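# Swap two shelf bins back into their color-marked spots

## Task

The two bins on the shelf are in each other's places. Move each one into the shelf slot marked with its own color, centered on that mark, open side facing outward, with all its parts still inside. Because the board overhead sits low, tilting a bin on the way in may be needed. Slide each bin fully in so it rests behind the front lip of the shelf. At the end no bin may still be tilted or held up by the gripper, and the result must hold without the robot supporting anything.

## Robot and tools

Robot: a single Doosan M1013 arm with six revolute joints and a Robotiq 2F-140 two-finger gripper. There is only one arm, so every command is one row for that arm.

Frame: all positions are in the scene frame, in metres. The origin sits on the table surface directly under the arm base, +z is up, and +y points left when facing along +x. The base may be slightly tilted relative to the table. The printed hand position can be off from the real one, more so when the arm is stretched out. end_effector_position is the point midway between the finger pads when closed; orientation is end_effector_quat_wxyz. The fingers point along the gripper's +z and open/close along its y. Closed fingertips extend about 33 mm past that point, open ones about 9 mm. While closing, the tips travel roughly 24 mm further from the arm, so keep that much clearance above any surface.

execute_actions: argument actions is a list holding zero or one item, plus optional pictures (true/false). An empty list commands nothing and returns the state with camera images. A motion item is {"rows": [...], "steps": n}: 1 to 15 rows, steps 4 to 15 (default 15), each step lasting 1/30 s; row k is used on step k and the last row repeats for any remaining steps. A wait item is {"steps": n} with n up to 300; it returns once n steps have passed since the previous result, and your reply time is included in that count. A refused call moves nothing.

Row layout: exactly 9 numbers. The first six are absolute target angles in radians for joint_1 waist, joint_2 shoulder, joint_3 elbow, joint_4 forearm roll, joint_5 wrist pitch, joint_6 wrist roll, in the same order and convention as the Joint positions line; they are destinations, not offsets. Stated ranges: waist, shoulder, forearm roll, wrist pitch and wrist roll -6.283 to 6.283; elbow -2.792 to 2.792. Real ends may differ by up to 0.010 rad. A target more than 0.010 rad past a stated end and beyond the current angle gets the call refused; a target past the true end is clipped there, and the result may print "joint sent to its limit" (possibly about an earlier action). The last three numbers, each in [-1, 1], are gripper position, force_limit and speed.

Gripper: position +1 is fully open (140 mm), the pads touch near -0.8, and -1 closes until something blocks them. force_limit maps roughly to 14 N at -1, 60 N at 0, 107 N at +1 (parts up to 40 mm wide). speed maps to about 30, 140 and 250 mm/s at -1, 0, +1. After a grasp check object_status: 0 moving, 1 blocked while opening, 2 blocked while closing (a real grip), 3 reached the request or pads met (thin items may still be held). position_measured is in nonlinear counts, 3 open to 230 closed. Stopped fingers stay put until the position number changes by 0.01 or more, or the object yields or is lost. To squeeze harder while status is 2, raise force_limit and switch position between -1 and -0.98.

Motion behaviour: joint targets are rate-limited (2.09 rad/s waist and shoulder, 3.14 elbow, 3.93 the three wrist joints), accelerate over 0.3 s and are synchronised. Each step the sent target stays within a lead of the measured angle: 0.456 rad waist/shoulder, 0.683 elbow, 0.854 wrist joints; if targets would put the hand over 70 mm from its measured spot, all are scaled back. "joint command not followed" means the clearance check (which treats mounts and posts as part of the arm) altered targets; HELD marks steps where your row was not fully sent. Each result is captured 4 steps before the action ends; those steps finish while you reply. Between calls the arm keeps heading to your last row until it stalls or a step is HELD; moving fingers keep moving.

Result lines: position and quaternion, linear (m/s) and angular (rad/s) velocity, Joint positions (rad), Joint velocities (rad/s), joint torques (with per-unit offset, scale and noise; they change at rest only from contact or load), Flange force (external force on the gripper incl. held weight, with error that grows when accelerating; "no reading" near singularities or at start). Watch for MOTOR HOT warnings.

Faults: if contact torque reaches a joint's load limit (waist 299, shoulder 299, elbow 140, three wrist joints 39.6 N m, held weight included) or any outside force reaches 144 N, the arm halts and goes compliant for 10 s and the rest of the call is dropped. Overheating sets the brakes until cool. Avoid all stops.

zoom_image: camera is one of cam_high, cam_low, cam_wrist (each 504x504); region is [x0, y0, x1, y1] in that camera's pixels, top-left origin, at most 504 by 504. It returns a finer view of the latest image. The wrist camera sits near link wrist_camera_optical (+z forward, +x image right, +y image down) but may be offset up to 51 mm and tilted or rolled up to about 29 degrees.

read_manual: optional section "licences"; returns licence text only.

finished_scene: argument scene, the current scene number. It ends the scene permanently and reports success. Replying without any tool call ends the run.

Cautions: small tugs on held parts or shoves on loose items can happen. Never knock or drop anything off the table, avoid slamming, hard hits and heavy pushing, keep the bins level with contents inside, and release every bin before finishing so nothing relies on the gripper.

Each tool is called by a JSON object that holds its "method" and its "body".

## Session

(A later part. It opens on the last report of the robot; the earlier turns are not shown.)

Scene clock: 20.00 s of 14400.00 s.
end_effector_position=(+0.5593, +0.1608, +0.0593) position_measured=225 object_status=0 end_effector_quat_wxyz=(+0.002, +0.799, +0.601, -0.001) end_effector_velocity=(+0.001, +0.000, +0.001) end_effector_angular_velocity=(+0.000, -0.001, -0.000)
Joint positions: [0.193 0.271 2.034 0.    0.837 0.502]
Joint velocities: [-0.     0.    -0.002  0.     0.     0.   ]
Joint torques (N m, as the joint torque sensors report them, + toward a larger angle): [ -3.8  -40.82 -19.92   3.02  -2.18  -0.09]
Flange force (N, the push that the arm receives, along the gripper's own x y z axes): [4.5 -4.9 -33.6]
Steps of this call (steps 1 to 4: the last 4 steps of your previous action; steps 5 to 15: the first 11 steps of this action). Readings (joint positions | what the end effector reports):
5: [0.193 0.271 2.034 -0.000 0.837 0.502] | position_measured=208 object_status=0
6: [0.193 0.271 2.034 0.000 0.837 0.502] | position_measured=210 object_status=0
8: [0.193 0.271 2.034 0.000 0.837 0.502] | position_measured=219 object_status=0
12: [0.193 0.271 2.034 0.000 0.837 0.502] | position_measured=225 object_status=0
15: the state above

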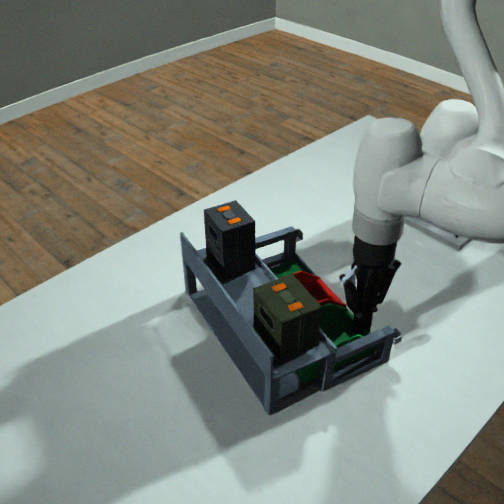

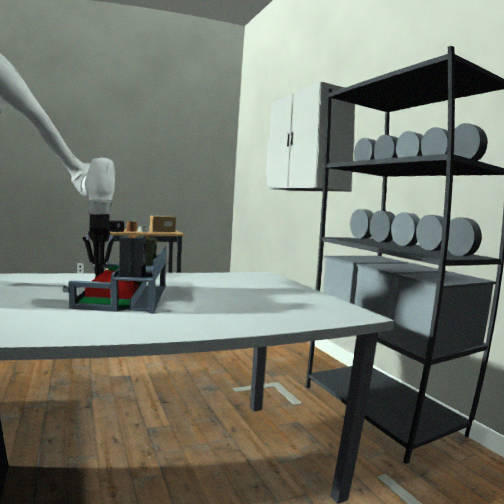

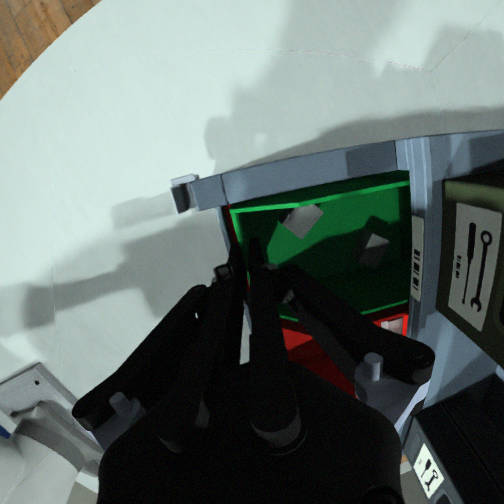

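{"method": "execute_actions", "body": {"actions": [{"rows":[[0.183,0.277,2.007,0.019,0.891,0.482,-1,1,-0.5],[0.183,0.277,2.007,0.019,0.891,0.482,-1,1,-0.5],[0.183,0.277,2.007,0.019,0.891,0.482,-1,1,-0.5],[0.173,0.288,1.983,0.039,0.938,0.462,-1,1,-0.5],[0.173,0.288,1.983,0.039,0.938,0.462,-1,1,-0.5],[0.173,0.288,1.983,0.039,0.938,0.462,-1,1,-0.5],[0.163,0.298,1.958,0.058,0.986,0.442,-1,1,-0.5],[0.163,0.298,1.958,0.058,0.986,0.442,-1,1,-0.5],[0.163,0.298,1.958,0.058,0.986,0.442,-1,1,-0.5],[0.1524,0.3083,1.9333,0.0773,1.0343,0.422,-1,1,-0.5]]}]}}

{"method": "execute_actions", "body": {"actions": [{"rows":[[0.168,0.2825,1.962,0.08,1.03,0.436,-1,1,-0.5]],"steps":12}]}}

{"method": "execute_actions", "body": {"actions": [{"rows":[[0.183,0.2566,1.992,0.082,1.026,0.45,-1,1,-0.5],[0.183,0.2566,1.992,0.082,1.026,0.45,-1,1,-0.5],[0.183,0.2566,1.992,0.082,1.026,0.45,-1,1,-0.5],[0.198,0.231,2.02,0.085,1.022,0.463,-1,1,-0.5],[0.198,0.231,2.02,0.085,1.022,0.463,-1,1,-0.5],[0.198,0.231,2.02,0.085,1.022,0.463,-1,1,-0.5],[0.2136,0.205,2.048,0.0873,1.0186,0.477,-1,1,-0.5]]}], "pictures": true}}

Scene clock: 20.70 s of 14400.00 s.
end_effector_position=(+0.5618, +0.1598, +0.0788) position_measured=225 object_status=2 end_effector_quat_wxyz=(-0.045, +0.799, +0.598, -0.037) end_effector_velocity=(-0.001, +0.001, +0.069) end_effector_angular_velocity=(+0.147, +0.443, +0.004)
Joint positions: [0.161 0.3   1.952 0.062 0.997 0.437]
Joint velocities: [-0.12   0.12  -0.288  0.229  0.589 -0.243]
Joint torques (N m, as the joint torque sensors report them, + toward a larger angle): [-10.73 -53.2  -37.44   4.42   0.94  -0.13]
Flange force (N, the push that the arm receives, along the gripper's own x y z axes): [3.4 -0.4 -2.9]
Steps of this call (steps 1 to 4: the last 4 steps of your previous action; steps 5 to 10: the robot went on to your last target; steps 11 to 21: the first 11 steps of this action). Readings (joint positions | what the end effector reports):
11: [0.193 0.271 2.034 0.000 0.837 0.502] | position_measured=225 object_status=2
12: [0.192 0.272 2.030 0.002 0.844 0.500] | position_measured=225 object_status=2
14: [0.185 0.276 2.011 0.016 0.883 0.485] | position_measured=225 object_status=2
18: [0.171 0.290 1.978 0.043 0.948 0.458] | position_measured=225 object_status=2
21: the state above

Scene clock: 21.10 s of 14400.00 s.
end_effector_position=(+0.5443, +0.1663, +0.0868) position_measured=225 object_status=2 end_effector_quat_wxyz=(-0.058, +0.799, +0.597, -0.045) end_effector_velocity=(-0.000, +0.000, -0.000) end_effector_angular_velocity=(+0.000, -0.001, -0.001)
Joint positions: [0.168 0.283 1.962 0.08  1.03  0.436]
Joint velocities: [-0.    -0.001  0.001  0.001 -0.001  0.001]
Joint torques (N m, as the joint torque sensors report them, + toward a larger angle): [ -2.8  -59.28 -31.92   2.94   1.02   0.18]
Flange force (N, the push that the arm receives, along the gripper's own x y z axes): [2.6 -4.0 -0.9]
Steps of this call (steps 1 to 4: the last 4 steps of your previous action; steps 5 to 12: the first 8 steps of this action). Readings (joint positions | what the end effector reports):
5: [0.152 0.308 1.934 0.077 1.034 0.422] | position_measured=225 object_status=2
6: [0.155 0.305 1.937 0.078 1.033 0.424] | position_measured=225 object_status=2
8: [0.166 0.286 1.959 0.080 1.031 0.434] | position_measured=225 object_status=2
12: the state above

Scene clock: 21.60 s of 14400.00 s.
end_effector_position=(+0.4887, +0.1812, +0.0947) position_measured=225 object_status=2 end_effector_quat_wxyz=(-0.058, +0.799, +0.597, -0.045) end_effector_velocity=(-0.003, +0.005, +0.003) end_effector_angular_velocity=(+0.005, -0.012, -0.003)
Joint positions: [0.214 0.205 2.048 0.087 1.019 0.477]
Joint velocities: [ 0.008 -0.013  0.008  0.005 -0.009  0.007]
Joint torques (N m, as the joint torque sensors report them, + toward a larger angle): [-12.95 -28.54 -38.14   3.36   0.12   0.51]
Flange force (N, the push that the arm receives, along the gripper's own x y z axes): [-1.5 -1.5 -1.5]
Steps of this call (steps 1 to 4: the last 4 steps of your previous action; steps 5 to 15: the first 11 steps of this action). Readings (joint positions | what the end effector reports):
5: [0.168 0.282 1.962 0.080 1.030 0.436] | position_measured=225 object_status=2
6: [0.170 0.279 1.966 0.080 1.029 0.438] | position_measured=225 object_status=2
8: [0.181 0.260 1.989 0.082 1.027 0.448] | position_measured=225 object_status=2
12: [0.201 0.225 2.026 0.086 1.021 0.466] | position_measured=225 object_status=2
15: the state above

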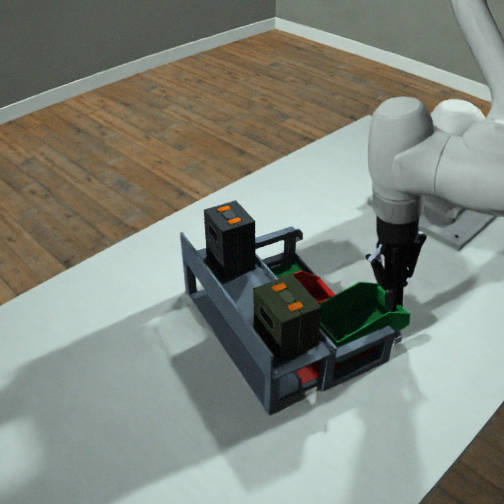

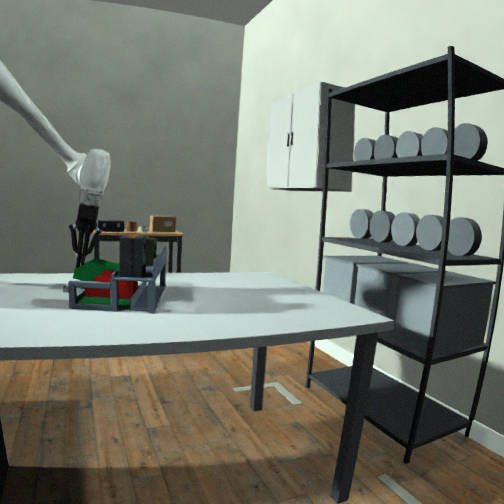

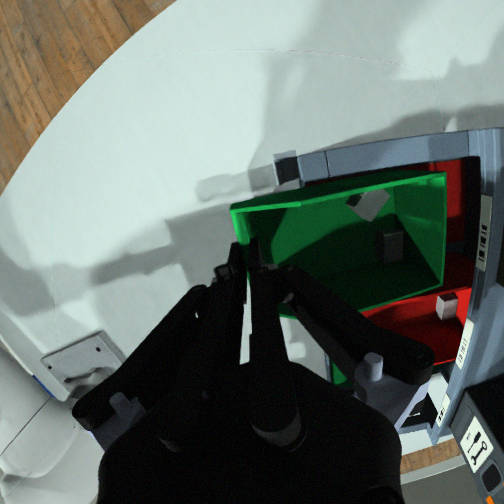

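{"method": "execute_actions", "body": {"actions": [{"rows":[[0.2136,0.16,2.008,0.083,1.104,0.485,-1,1,-0.5],[0.2136,0.16,2.008,0.083,1.104,0.485,-1,1,-0.5],[0.2136,0.16,2.008,0.083,1.104,0.485,-1,1,-0.5],[0.2136,0.16,2.008,0.083,1.104,0.485,-1,1,-0.5],[0.2136,0.16,2.008,0.083,1.104,0.485,-1,1,-0.5],[0.2136,0.115,1.9618,0.08,1.195,0.493,-1,1,-0.5]]}]}}

{"method": "execute_actions", "body": {"actions": [{"rows":[[0.0173,0.031,2.0536,0.051,1.199,0.308,-1,1,-0.5]]}], "pictures": true}}

{"method": "execute_actions", "body": {"actions": [{"rows":[[-0.2025,-0.019,2.1039,0.016,1.206,0.1,-1,1,-0.5]]}]}}

{"method": "execute_actions", "body": {"actions": [{"rows":[[-0.2025,0.029,2.155,0.017,1.107,0.098,-1,1,-0.5]]}], "pictures": true}}

Scene clock: 22.17 s of 14400.00 s.
end_effector_position=(+0.4886, +0.1817, +0.1848) position_measured=225 object_status=2 end_effector_quat_wxyz=(-0.058, +0.799, +0.597, -0.045) end_effector_velocity=(-0.007, -0.005, +0.048) end_effector_angular_velocity=(-0.010, +0.000, +0.004)
Joint positions: [0.214 0.115 1.962 0.08  1.193 0.493]
Joint velocities: [-0.    -0.052 -0.039 -0.014  0.093  0.009]
Joint torques (N m, as the joint torque sensors report them, + toward a larger angle): [ -6.03  -1.01 -15.28   0.08  -0.09  -0.08]
Flange force (N, the push that the arm receives, along the gripper's own x y z axes): [1.8 0.7 4.3]
Steps of this call (steps 1 to 4: the last 4 steps of your previous action; steps 5 to 6: the robot went on to your last target; steps 7 to 17: the first 11 steps of this action). Readings (joint positions | what the end effector reports):
7: [0.214 0.205 2.048 0.087 1.019 0.477] | position_measured=225 object_status=2
8: [0.214 0.202 2.045 0.087 1.026 0.478] | position_measured=225 object_status=2
10: [0.214 0.176 2.021 0.085 1.075 0.482] | position_measured=225 object_status=2
14: [0.214 0.147 1.995 0.082 1.132 0.487] | position_measured=225 object_status=2
17: the state above

Scene clock: 22.67 s of 14400.00 s.
end_effector_position=(+0.4569, +0.0725, +0.1854) position_measured=225 object_status=2 end_effector_quat_wxyz=(-0.058, +0.798, +0.598, -0.046) end_effector_velocity=(-0.033, -0.081, +0.000) end_effector_angular_velocity=(+0.002, -0.002, -0.005)
Joint positions: [0.02  0.032 2.052 0.051 1.199 0.311]
Joint velocities: [-0.159 -0.068  0.07  -0.021  0.003 -0.145]
Joint torques (N m, as the joint torque sensors report them, + toward a larger angle): [ 11.54 -33.22 -39.13   4.24   0.17  -0.01]
Flange force (N, the push that the arm receives, along the gripper's own x y z axes): [4.9 0.9 1.7]
Steps of this call (steps 1 to 4: the last 4 steps of your previous action; steps 5 to 15: the first 11 steps of this action). Readings (joint positions | what the end effector reports):
5: [0.214 0.115 1.962 0.080 1.195 0.493] | position_measured=225 object_status=2
6: [0.210 0.114 1.964 0.080 1.195 0.490] | position_measured=225 object_status=2
8: [0.181 0.101 1.980 0.075 1.196 0.460] | position_measured=225 object_status=2
12: [0.068 0.053 2.031 0.058 1.198 0.355] | position_measured=225 object_status=2
15: the state above

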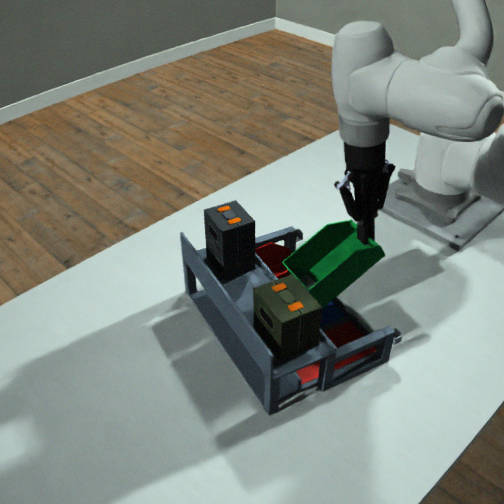

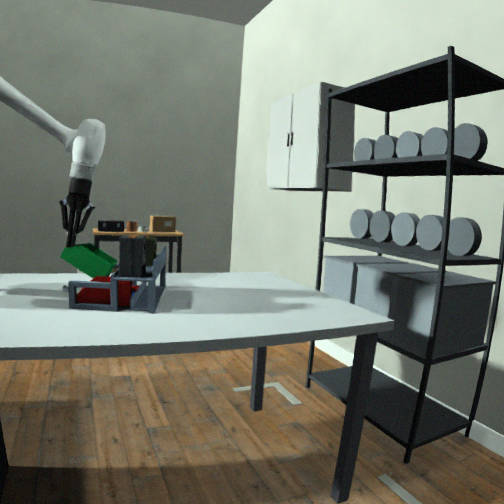

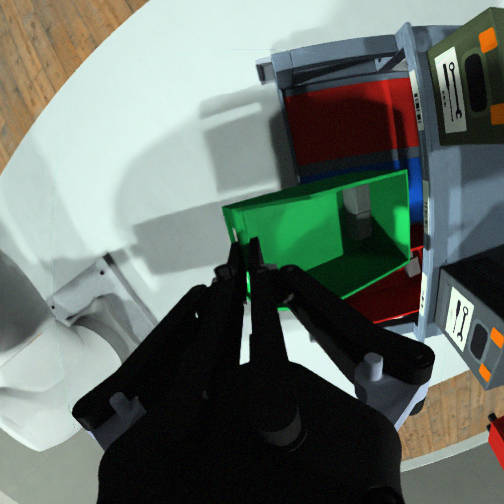

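Scene clock: 23.17 s of 14400.00 s.
end_effector_position=(+0.4269, -0.0322, +0.1858) position_measured=225 object_status=2 end_effector_quat_wxyz=(-0.058, +0.797, +0.599, -0.046) end_effector_velocity=(-0.052, -0.123, +0.000) end_effector_angular_velocity=(-0.004, +0.008, -0.003)
Joint positions: [-0.197 -0.018  2.103  0.017  1.206  0.106]
Joint velocities: [-0.269 -0.06   0.06  -0.048  0.012 -0.245]
Joint torques (N m, as the joint torque sensors report them, + toward a larger angle): [  2.17 -30.53 -30.23  -2.5    3.13   2.3 ]
Flange force (N, the push that the arm receives, along the gripper's own x y z axes): [23.1 2.6 -5.3]
Steps of this call (steps 1 to 4: the last 4 steps of your previous action; steps 5 to 15: the first 11 steps of this action). Readings (joint positions | what the end effector reports):
5: [0.017 0.031 2.054 0.051 1.199 0.308] | position_measured=225 object_status=2
6: [0.014 0.030 2.054 0.051 1.199 0.304] | position_measured=225 object_status=2
8: [-0.016 0.023 2.061 0.046 1.200 0.276] | position_measured=225 object_status=2
12: [-0.137 -0.004 2.089 0.027 1.204 0.161] | position_measured=225 object_status=2
15: the state above

Scene clock: 23.67 s of 14400.00 s.
end_effector_position=(+0.4260, -0.0349, +0.1388) position_measured=225 object_status=2 end_effector_quat_wxyz=(-0.058, +0.797, +0.599, -0.046) end_effector_velocity=(+0.001, -0.000, +0.001) end_effector_angular_velocity=(-0.000, -0.002, +0.001)
Joint positions: [-0.203  0.029  2.155  0.017  1.107  0.098]
Joint velocities: [ 0.    -0.001 -0.001  0.    -0.    -0.001]
Joint torques (N m, as the joint torque sensors report them, + toward a larger angle): [ -2.87 -33.37 -30.11   2.57   1.04   0.46]
Flange force (N, the push that the arm receives, along the gripper's own x y z axes): [5.0 0.4 -4.7]
Steps of this call (steps 1 to 4: the last 4 steps of your previous action; steps 5 to 15: the first 11 steps of this action). Readings (joint positions | what the end effector reports):
5: [-0.203 -0.019 2.104 0.015 1.206 0.100] | position_measured=225 object_status=2
6: [-0.203 -0.016 2.107 0.016 1.199 0.100] | position_measured=225 object_status=2
8: [-0.203 0.009 2.134 0.017 1.147 0.099] | position_measured=225 object_status=2
12: [-0.203 0.029 2.155 0.017 1.107 0.098] | position_measured=225 object_status=2
15: the state above

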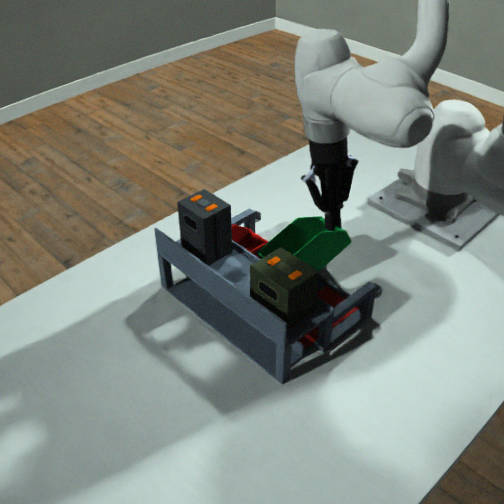

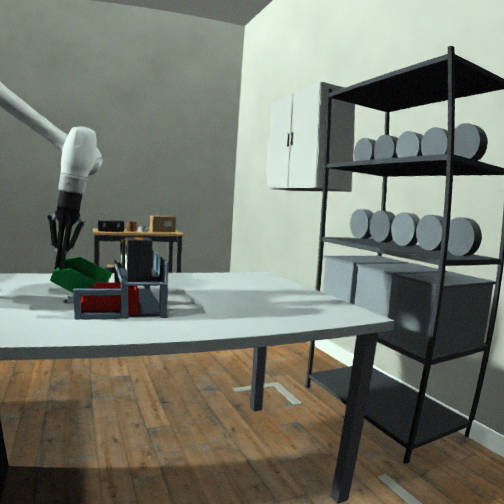

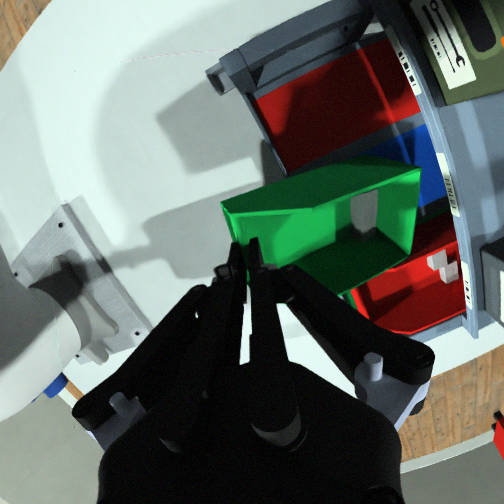

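{"method": "execute_actions", "body": {"actions": [{"rows":[[-0.2025,0.005,2.13,0.016,1.156,0.1,-1,1,-0.5],[-0.2025,0.005,2.13,0.016,1.156,0.1,-1,1,-0.5],[-0.2025,0.005,2.13,0.016,1.156,0.1,-1,1,-0.5],[-0.2025,0.005,2.13,0.016,1.156,0.1,-1,1,-0.5],[-0.2025,0.005,2.13,0.016,1.156,0.1,-1,1,-0.5],[-0.2025,-0.019,2.1039,0.016,1.206,0.05,-1,1,-0.5]]}]}}

{"method": "execute_actions", "body": {"actions": [{"rows":[[-0.197,-0.064,2.137,0.008,1.143,-0.03,-1,1,-0.5],[-0.197,-0.064,2.137,0.008,1.143,-0.03,-1,1,-0.5],[-0.197,-0.064,2.137,0.008,1.143,-0.03,-1,1,-0.5],[-0.197,-0.064,2.137,0.008,1.143,-0.03,-1,1,-0.5],[-0.197,-0.064,2.137,0.008,1.143,-0.03,-1,1,-0.5],[-0.197,-0.064,2.137,0.008,1.143,-0.03,-1,1,-0.5],[-0.191,-0.1085,2.1698,0,1.0803,-0.112,-1,1,-0.5]]}]}}

{"method": "execute_actions", "body": {"actions": [{"steps":8}], "pictures": true}}

{"method": "zoom_image", "body": {"camera": "cam_low", "region": [30, 200, 180, 330]}}

Scene clock: 24.43 s of 14400.00 s.
end_effector_position=(+0.4259, -0.0348, +0.1859) position_measured=225 object_status=2 end_effector_quat_wxyz=(-0.059, +0.782, +0.619, -0.044) end_effector_velocity=(-0.006, +0.001, -0.000) end_effector_angular_velocity=(+0.004, +0.017, +0.009)
Joint positions: [-0.202 -0.019  2.104  0.016  1.206  0.05 ]
Joint velocities: [ 0.     0.001  0.001 -0.     0.015 -0.009]
Joint torques (N m, as the joint torque sensors report them, + toward a larger angle): [ -4.4  -31.53 -32.56   3.32   2.14  -0.08]
Flange force (N, the push that the arm receives, along the gripper's own x y z axes): [9.0 6.3 2.9]
Steps of this call (steps 1 to 4: the last 4 steps of your previous action; steps 5 to 12: the robot went on to your last target; steps 13 to 23: the first 11 steps of this action). Readings (joint positions | what the end effector reports):
13: [-0.203 0.029 2.155 0.017 1.107 0.098] | position_measured=225 object_status=2
14: [-0.203 0.026 2.152 0.017 1.114 0.098] | position_measured=225 object_status=2
16: [-0.202 0.008 2.133 0.017 1.150 0.099] | position_measured=225 object_status=2
20: [-0.202 -0.007 2.117 0.016 1.183 0.074] | position_measured=225 object_status=2
23: the state above

Scene clock: 24.93 s of 14400.00 s.
end_effector_position=(+0.4256, -0.0348, +0.1899) position_measured=225 object_status=2 end_effector_quat_wxyz=(-0.001, +0.728, +0.686, -0.003) end_effector_velocity=(-0.002, +0.003, +0.016) end_effector_angular_velocity=(-0.087, -0.338, +0.423)
Joint positions: [-0.191 -0.105  2.167  0.001  1.086 -0.105]
Joint velocities: [ 0.031 -0.217  0.154 -0.037 -0.285 -0.374]
Joint torques (N m, as the joint torque sensors report them, + toward a larger angle): [-11.6    7.03 -39.2    3.43   0.58   0.37]
Flange force (N, the push that the arm receives, along the gripper's own x y z axes): [4.1 4.6 0.3]
Steps of this call (steps 1 to 4: the last 4 steps of your previous action; steps 5 to 15: the first 11 steps of this action). Readings (joint positions | what the end effector reports):
5: [-0.202 -0.019 2.104 0.016 1.206 0.050] | position_measured=225 object_status=2
6: [-0.202 -0.022 2.107 0.016 1.200 0.043] | position_measured=225 object_status=2
8: [-0.199 -0.049 2.127 0.011 1.164 -0.004] | position_measured=225 object_status=2
12: [-0.197 -0.068 2.140 0.007 1.138 -0.037] | position_measured=225 object_status=2
15: the state above

Scene clock: 25.20 s of 14400.00 s.
end_effector_position=(+0.4257, -0.0348, +0.1901) position_measured=225 object_status=2 end_effector_quat_wxyz=(+0.002, +0.725, +0.689, -0.001) end_effector_velocity=(-0.001, +0.000, -0.001) end_effector_angular_velocity=(+0.000, +0.002, +0.001)
Joint positions: [-0.191 -0.109  2.17   0.     1.08  -0.112]
Joint velocities: [ 0.     0.     0.001 -0.     0.    -0.001]
Joint torques (N m, as the joint torque sensors report them, + toward a larger angle): [ -2.3  -26.77 -36.28   3.14   0.37  -0.41]
Flange force (N, the push that the arm receives, along the gripper's own x y z axes): [5.8 4.2 1.8]
Kept back: nothing.
Steps of this call (steps 1 to 4: the last 4 steps of your previous action; steps 5 to 8: the robot went on to your last target). Readings (joint positions | what the end effector reports):
1: [-0.191 -0.108 2.169 0.000 1.081 -0.111] | position_measured=225 object_status=2
2: [-0.191 -0.109 2.170 0.000 1.081 -0.112] | position_measured=225 object_status=2
4: [-0.191 -0.109 2.170 0.000 1.080 -0.112] | position_measured=225 object_status=2
8: the state above

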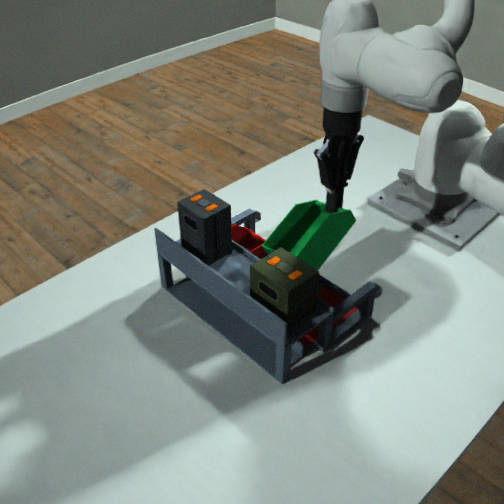

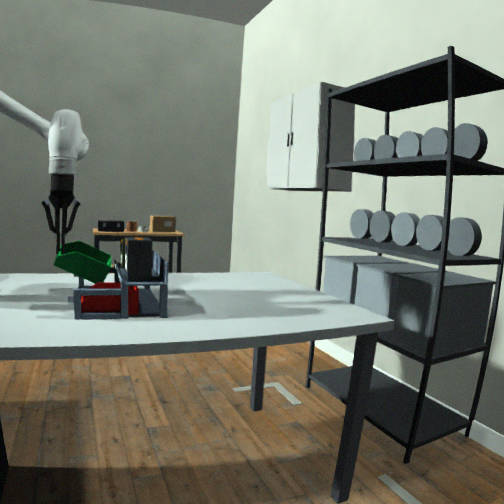

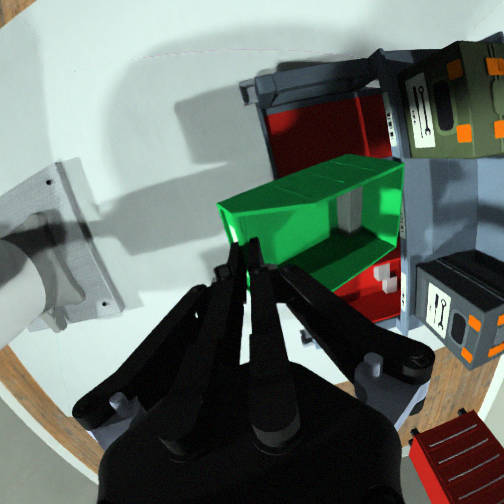

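Region (30, 200, 180, 330) of cam_low's 504x504 image, scaled by 3.360, with more detail than that image has; it fills the top 437 rows of this view, and the rest is white.

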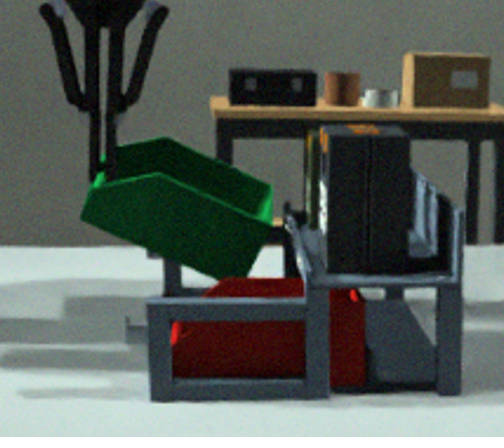

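{"method": "execute_actions", "body": {"actions": [{"rows":[[-0.177,-0.108,2.169,0,1.0803,-0.098,-1,1,-0.5],[-0.177,-0.108,2.169,0,1.0803,-0.098,-1,1,-0.5],[-0.177,-0.108,2.169,0,1.0803,-0.098,-1,1,-0.5],[-0.163,-0.107,2.168,0,1.0803,-0.084,-1,1,-0.5],[-0.163,-0.107,2.168,0,1.0803,-0.084,-1,1,-0.5],[-0.163,-0.107,2.168,0,1.0803,-0.084,-1,1,-0.5],[-0.149,-0.106,2.167,0,1.0803,-0.07,-1,1,-0.5],[-0.149,-0.106,2.167,0,1.0803,-0.07,-1,1,-0.5],[-0.149,-0.106,2.167,0,1.0803,-0.07,-1,1,-0.5],[-0.135,-0.105,2.166,0,1.0803,-0.056,-1,1,-0.5],[-0.135,-0.105,2.166,0,1.0803,-0.056,-1,1,-0.5],[-0.135,-0.105,2.166,0,1.0803,-0.056,-1,1,-0.5],[-0.12,-0.104,2.1653,0,1.0803,-0.041,-1,1,-0.5]]}]}}

{"method": "execute_actions", "body": {"actions": [{"rows":[[-0.12,-0.097,2.173,0,1.066,-0.041,-1,1,-0.5],[-0.12,-0.097,2.173,0,1.066,-0.041,-1,1,-0.5],[-0.12,-0.09,2.18,0,1.051,-0.041,-1,1,-0.5],[-0.12,-0.09,2.18,0,1.051,-0.041,-1,1,-0.5],[-0.12,-0.08,2.192,0,1.03,-0.041,-1,1,-0.5],[-0.12,-0.08,2.192,0,1.03,-0.041,-1,1,-0.5],[-0.12,-0.07,2.204,0,1.008,-0.041,-1,1,-0.5],[-0.12,-0.07,2.204,0,1.008,-0.041,-1,1,-0.5],[-0.12,-0.06,2.215,0,0.987,-0.041,-1,1,-0.5],[-0.12,-0.06,2.215,0,0.987,-0.041,-1,1,-0.5],[-0.12,-0.05,2.226,0,0.966,-0.041,-1,1,-0.5],[-0.12,-0.05,2.226,0,0.966,-0.041,-1,1,-0.5],[-0.12,-0.042,2.234,0,0.95,-0.041,-1,1,-0.5],[-0.12,-0.0346,2.2405,0,0.9357,-0.041,-1,1,-0.5]]}]}}

{"method": "execute_actions", "body": {"actions": [{"steps":10}], "pictures": true}}

{"method": "zoom_image", "body": {"camera": "cam_low", "region": [30, 200, 180, 330]}}

Scene clock: 26.00 s of 14400.00 s.
end_effector_position=(+0.4288, -0.0154, +0.1903) position_measured=225 object_status=2 end_effector_quat_wxyz=(+0.002, +0.725, +0.689, -0.001) end_effector_velocity=(+0.012, +0.085, -0.000) end_effector_angular_velocity=(+0.000, +0.003, -0.010)
Joint positions: [-0.145 -0.106  2.167 -0.     1.08  -0.066]
Joint velocities: [ 0.2    0.016 -0.014 -0.     0.     0.21 ]
Joint torques (N m, as the joint torque sensors report them, + toward a larger angle): [ 10.46 -30.09 -37.48   4.33   0.32   0.05]
Flange force (N, the push that the arm receives, along the gripper's own x y z axes): [-4.9 0.1 3.2]
Steps of this call (steps 1 to 13: the robot went on to your last target; steps 14 to 24: the first 11 steps of this action). Readings (joint positions | what the end effector reports):
14: [-0.191 -0.109 2.170 -0.000 1.080 -0.112] | position_measured=225 object_status=2
15: [-0.187 -0.108 2.170 -0.000 1.080 -0.109] | position_measured=225 object_status=2
17: [-0.178 -0.108 2.169 -0.000 1.080 -0.099] | position_measured=225 object_status=2
21: [-0.159 -0.107 2.168 -0.000 1.080 -0.080] | position_measured=225 object_status=2
24: the state above

Scene clock: 26.50 s of 14400.00 s.
end_effector_position=(+0.4302, -0.0049, +0.1490) position_measured=225 object_status=2 end_effector_quat_wxyz=(+0.001, +0.725, +0.689, -0.001) end_effector_velocity=(-0.010, +0.000, -0.122) end_effector_angular_velocity=(+0.002, +0.019, -0.000)
Joint positions: [-0.12  -0.062  2.213 -0.     0.99  -0.041]
Joint velocities: [-0.     0.128  0.142 -0.    -0.252  0.   ]
Joint torques (N m, as the joint torque sensors report them, + toward a larger angle): [  0.79 -44.74 -39.85   3.39   0.65  -0.04]
Flange force (N, the push that the arm receives, along the gripper's own x y z axes): [2.9 6.4 3.0]
Steps of this call (steps 1 to 4: the last 4 steps of your previous action; steps 5 to 15: the first 11 steps of this action). Readings (joint positions | what the end effector reports):
5: [-0.121 -0.104 2.165 -0.000 1.080 -0.042] | position_measured=225 object_status=2
6: [-0.120 -0.101 2.168 -0.000 1.074 -0.041] | position_measured=225 object_status=2
8: [-0.120 -0.094 2.176 -0.000 1.060 -0.041] | position_measured=225 object_status=2
12: [-0.120 -0.077 2.196 -0.000 1.022 -0.041] | position_measured=225 object_status=2
15: the state above

Scene clock: 26.83 s of 14400.00 s.
end_effector_position=(+0.4299, -0.0050, +0.1250) position_measured=225 object_status=2 end_effector_quat_wxyz=(+0.002, +0.725, +0.689, -0.001) end_effector_velocity=(-0.000, +0.000, -0.001) end_effector_angular_velocity=(+0.000, +0.000, -0.001)
Joint positions: [-0.12  -0.035  2.24  -0.     0.936 -0.041]
Joint velocities: [-0.     0.     0.001  0.    -0.001  0.   ]
Joint torques (N m, as the joint torque sensors report them, + toward a larger angle): [ -1.79 -26.98 -30.04   2.95   0.78  -0.23]
Flange force (N, the push that the arm receives, along the gripper's own x y z axes): [4.4 1.3 -5.3]
Kept back: nothing.
Steps of this call (steps 1 to 4: the last 4 steps of your previous action; steps 5 to 10: the robot went on to your last target). Readings (joint positions | what the end effector reports):
1: [-0.120 -0.057 2.219 -0.000 0.980 -0.041] | position_measured=225 object_status=2
2: [-0.120 -0.052 2.224 -0.000 0.970 -0.041] | position_measured=225 object_status=2
4: [-0.120 -0.041 2.235 -0.000 0.948 -0.041] | position_measured=225 object_status=2
8: [-0.120 -0.035 2.240 -0.000 0.936 -0.041] | position_measured=225 object_status=2
10: the state above

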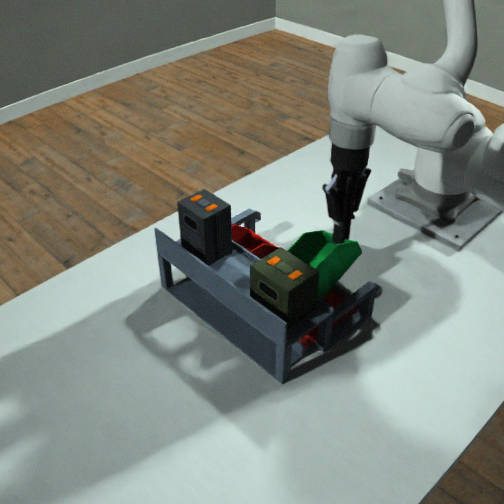

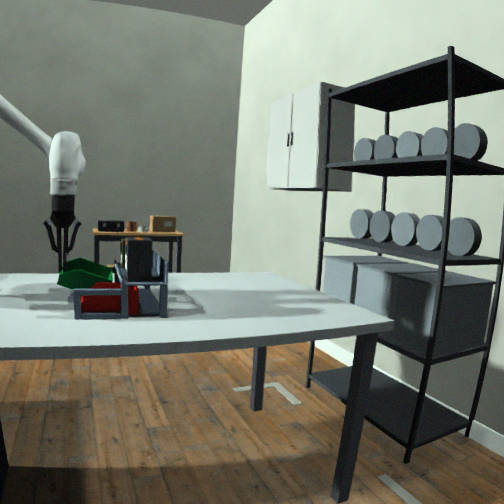

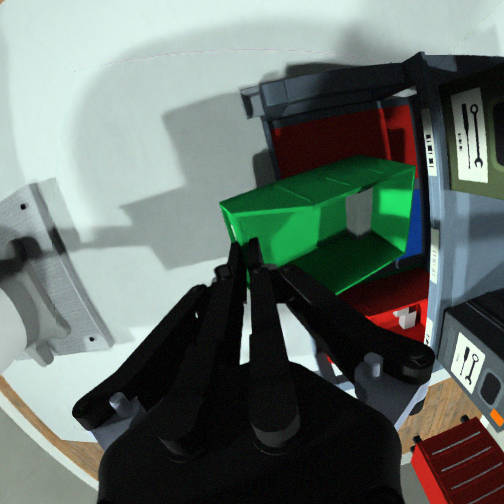

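Region (30, 200, 180, 330) of cam_low's 504x504 image, scaled by 3.360, with more detail than that image has; it fills the top 437 rows of this view, and the rest is white.

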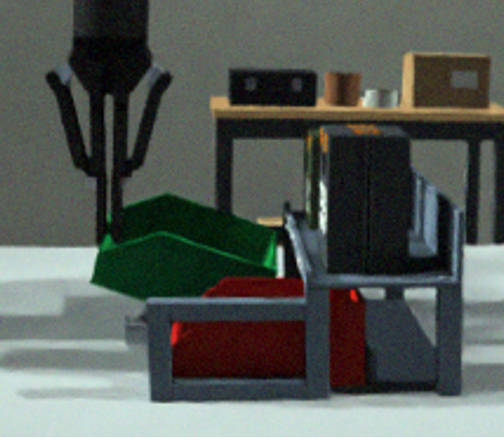

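{"method": "execute_actions", "body": {"actions": [{"rows":[[-0.12,-0.022,2.241,0,0.9226,-0.041,-1,1,-0.5],[-0.12,-0.022,2.241,0,0.9226,-0.041,-1,1,-0.5],[-0.12,-0.022,2.241,0,0.9226,-0.041,-1,1,-0.5],[-0.12,-0.009,2.241,0,0.9096,-0.041,-1,1,-0.5],[-0.12,-0.009,2.241,0,0.9096,-0.041,-1,1,-0.5],[-0.12,-0.009,2.241,0,0.9096,-0.041,-1,1,-0.5],[-0.119,0.004,2.24,0,0.8976,-0.04,-1,1,-0.5],[-0.119,0.004,2.24,0,0.8976,-0.04,-1,1,-0.5],[-0.119,0.004,2.24,0,0.8976,-0.04,-1,1,-0.5],[-0.119,0.017,2.237,0,0.8876,-0.04,-1,1,-0.5],[-0.119,0.017,2.237,0,0.8876,-0.04,-1,1,-0.5],[-0.119,0.017,2.237,0,0.8876,-0.04,-1,1,-0.5],[-0.118,0.0295,2.2334,0,0.8787,-0.039,-1,1,-0.5]]}]}}

{"method": "execute_actions", "body": {"actions": [{"steps":10}], "pictures": true}}

{"method": "zoom_image", "body": {"camera": "cam_low", "region": [40, 230, 150, 330]}}

Scene clock: 27.47 s of 14400.00 s.
end_effector_position=(+0.4420, -0.0058, +0.1071) position_measured=225 object_status=2 end_effector_quat_wxyz=(+0.002, +0.725, +0.689, -0.001) end_effector_velocity=(+0.074, -0.006, -0.060) end_effector_angular_velocity=(-0.002, -0.019, +0.003)
Joint positions: [-0.119  0.008  2.239  0.     0.895 -0.04 ]
Joint velocities: [ 0.003  0.187 -0.05   0.    -0.156  0.   ]
Joint torques (N m, as the joint torque sensors report them, + toward a larger angle): [ -5.46  -1.19 -30.04   2.8   -0.22  -0.15]
Flange force (N, the push that the arm receives, along the gripper's own x y z axes): [0.0 -5.9 -10.3]
Steps of this call (steps 1 to 8: the robot went on to your last target; steps 9 to 19: the first 11 steps of this action). Readings (joint positions | what the end effector reports):
9: [-0.120 -0.034 2.241 -0.000 0.936 -0.041] | position_measured=225 object_status=2
10: [-0.120 -0.031 2.241 0.000 0.932 -0.041] | position_measured=225 object_status=2
12: [-0.120 -0.022 2.241 0.000 0.923 -0.041] | position_measured=225 object_status=2
16: [-0.120 -0.005 2.241 0.000 0.906 -0.041] | position_measured=225 object_status=2
19: the state above

Scene clock: 27.80 s of 14400.00 s.
end_effector_position=(+0.4501, -0.0060, +0.1000) position_measured=225 object_status=2 end_effector_quat_wxyz=(+0.002, +0.725, +0.689, -0.001) end_effector_velocity=(-0.000, +0.000, -0.000) end_effector_angular_velocity=(+0.000, +0.001, +0.000)
Joint positions: [-0.118  0.029  2.233  0.     0.878 -0.039]
Joint velocities: [ 0.  0. -0. -0.  0.  0.]
Joint torques (N m, as the joint torque sensors report them, + toward a larger angle): [ -5.01 -33.38 -32.2    3.02  -0.96   0.76]
Flange force (N, the push that the arm receives, along the gripper's own x y z axes): [9.0 -2.2 -4.0]
Kept back: nothing.
Steps of this call (steps 1 to 4: the last 4 steps of your previous action; steps 5 to 10: the robot went on to your last target). Readings (joint positions | what the end effector reports):
1: [-0.119 0.014 2.238 0.000 0.890 -0.040] | position_measured=225 object_status=2
2: [-0.119 0.017 2.237 0.000 0.888 -0.040] | position_measured=225 object_status=2
4: [-0.118 0.027 2.234 0.000 0.881 -0.039] | position_measured=225 object_status=2
8: [-0.118 0.029 2.233 0.000 0.878 -0.039] | position_measured=225 object_status=2
10: the state above

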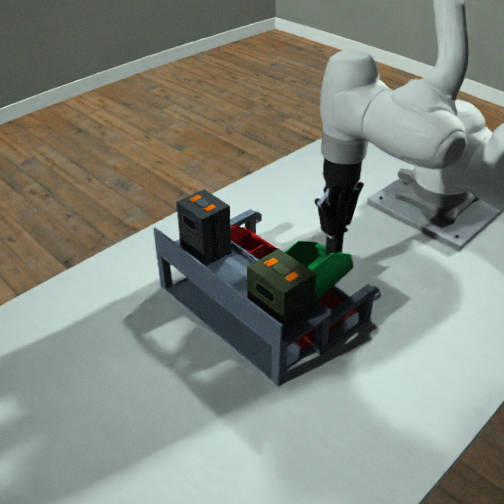

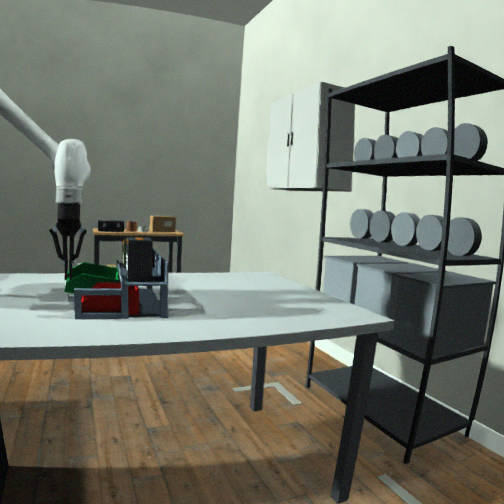

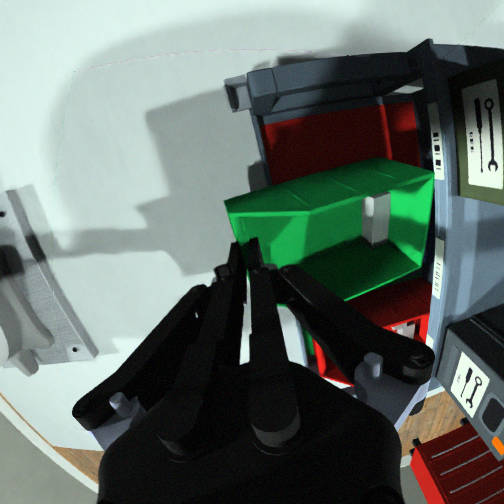

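Region (40, 230, 150, 330) of cam_low's 504x504 image, scaled by 4.582, with more detail than that image has; it fills the top 458 rows of this view, and the rest is white.

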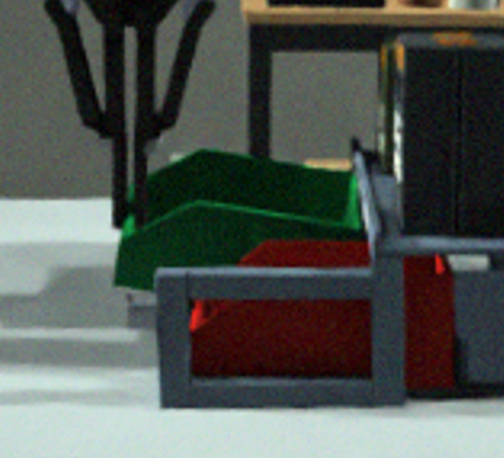

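{"method": "execute_actions", "body": {"actions": [{"rows":[[-0.11,0.014,2.25,0,0.8776,-0.03,-1,1,-0.5],[-0.11,0.014,2.25,0,0.8776,-0.03,-1,1,-0.5],[-0.11,0.014,2.25,0,0.8776,-0.03,-1,1,-0.5],[-0.11,0.014,2.25,0,0.8776,-0.03,-1,1,-0.5],[-0.097,0.014,2.25,0,0.8776,0.0,-1,1,-0.5],[-0.097,0.014,2.25,0,0.8776,0.0,-1,1,-0.5],[-0.097,0.014,2.25,0,0.8776,0.0,-1,1,-0.5],[-0.097,0.014,2.25,0,0.8776,0.0,-1,1,-0.5],[-0.097,0.0242,2.2576,0,0.8598,0.02,-1,1,-0.5]]}]}}

{"method": "execute_actions", "body": {"actions": [{"rows":[[-0.097,0.0242,2.2576,0,0.8598,0.02,-0.5,1,-1]]}]}}

{"method": "execute_actions", "body": {"actions": [{"steps":15}], "pictures": true}}

{"method": "zoom_image", "body": {"camera": "cam_low", "region": [40, 230, 150, 330]}}

Scene clock: 29.57 s of 14400.00 s.
end_effector_position=(+0.4398, +0.0041, +0.0935) position_measured=225 object_status=2 end_effector_quat_wxyz=(+0.002, +0.737, +0.676, -0.001) end_effector_velocity=(-0.014, +0.001, -0.084) end_effector_angular_velocity=(+0.003, +0.032, -0.185)
Joint positions: [-0.097  0.022  2.256 -0.     0.863  0.016]
Joint velocities: [ 0.     0.108  0.086  0.001 -0.162  0.184]
Joint torques (N m, as the joint torque sensors report them, + toward a larger angle): [ -0.83 -41.9  -31.65   2.89   1.52  -0.06]
Flange force (N, the push that the arm receives, along the gripper's own x y z axes): [5.5 2.5 -2.2]
Steps of this call (steps 1 to 30: the robot went on to your last target; steps 31 to 42: nothing new was sent; steps 43 to 53: the first 11 steps of this action). Readings (joint positions | what the end effector reports):
43: [-0.118 0.029 2.234 -0.000 0.879 -0.039] | position_measured=225 object_status=2
44: [-0.116 0.026 2.237 -0.000 0.878 -0.037] | position_measured=225 object_status=2
46: [-0.110 0.015 2.250 -0.000 0.878 -0.030] | position_measured=225 object_status=2
50: [-0.098 0.014 2.250 -0.000 0.878 -0.001] | position_measured=225 object_status=2
53: the state above

Scene clock: 30.07 s of 14400.00 s.
end_effector_position=(+0.4397, +0.0041, +0.0918) position_measured=210 object_status=0 end_effector_quat_wxyz=(+0.002, +0.738, +0.675, -0.001) end_effector_velocity=(-0.000, -0.000, +0.000) end_effector_angular_velocity=(-0.000, +0.000, -0.000)
Joint positions: [-0.097  0.024  2.258 -0.     0.86   0.02 ]
Joint velocities: [-0.    -0.001  0.001 -0.     0.     0.   ]
Joint torques (N m, as the joint torque sensors report them, + toward a larger angle): [ -1.25 -33.71 -29.57   2.68   0.75  -0.07]
Flange force (N, the push that the arm receives, along the gripper's own x y z axes): [2.7 3.4 0.7]
Steps of this call (steps 1 to 4: the last 4 steps of your previous action; steps 5 to 15: the first 11 steps of this action). Readings (joint positions | what the end effector reports):
5: [-0.097 0.024 2.258 -0.000 0.860 0.020] | position_measured=225 object_status=0
6: [-0.097 0.024 2.258 -0.000 0.860 0.020] | position_measured=225 object_status=0
8: [-0.097 0.024 2.258 -0.000 0.860 0.020] | position_measured=221 object_status=0
12: [-0.097 0.024 2.258 -0.000 0.860 0.020] | position_measured=214 object_status=0
15: the state above

Scene clock: 30.57 s of 14400.00 s.
end_effector_position=(+0.4398, +0.0041, +0.0919) position_measured=192 object_status=0 end_effector_quat_wxyz=(+0.002, +0.738, +0.675, -0.001) end_effector_velocity=(+0.000, -0.000, +0.000) end_effector_angular_velocity=(+0.000, -0.000, -0.000)
Joint positions: [-0.097  0.024  2.258 -0.     0.86   0.02 ]
Joint velocities: [-0.  0. -0.  0.  0. -0.]
Joint torques (N m, as the joint torque sensors report them, + toward a larger angle): [ -3.38 -33.41 -29.32   2.81   0.87  -0.17]
Flange force (N, the push that the arm receives, along the gripper's own x y z axes): [8.0 2.6 -0.8]
Kept back: nothing.
Steps of this call (steps 1 to 4: the last 4 steps of your previous action; steps 5 to 15: the robot went on to your last target). Readings (joint positions | what the end effector reports):
1: [-0.097 0.024 2.258 -0.000 0.860 0.020] | position_measured=208 object_status=0
2: [-0.097 0.024 2.258 -0.000 0.860 0.020] | position_measured=206 object_status=0
4: [-0.097 0.024 2.258 -0.000 0.860 0.020] | position_measured=203 object_status=0
8: [-0.097 0.024 2.258 -0.000 0.860 0.020] | position_measured=197 object_status=0
15: the state above
The arm was judged still, so your last target was given up. Only a new action makes it travel on or press farther. Fingers that are still opening or closing keep moving.

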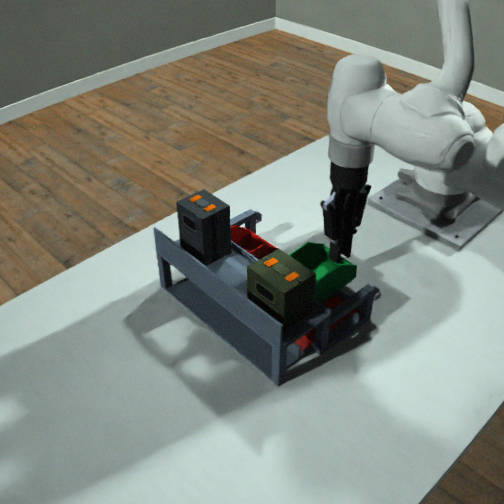

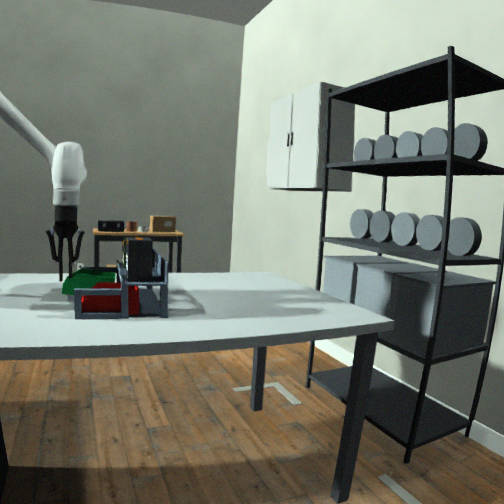

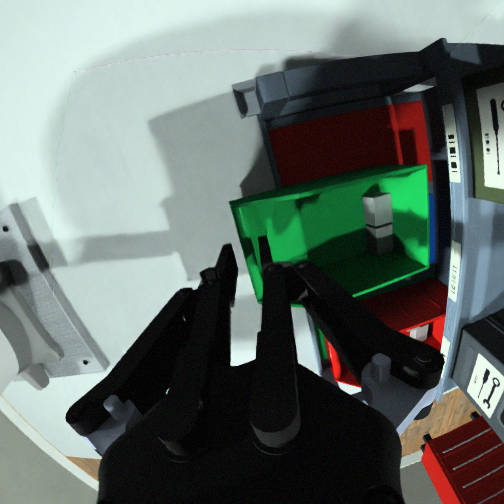

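Region (40, 230, 150, 330) of cam_low's 504x504 image, scaled by 4.582, with more detail than that image has; it fills the top 458 rows of this view, and the rest is white.

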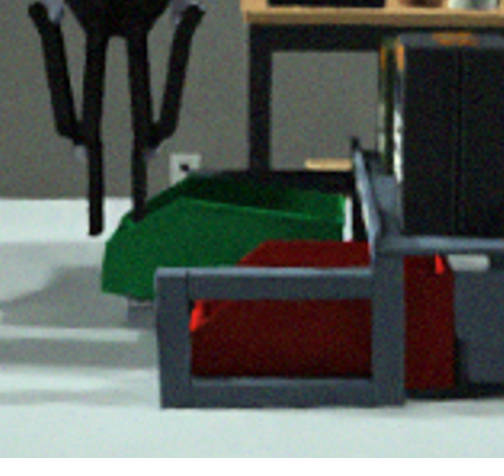

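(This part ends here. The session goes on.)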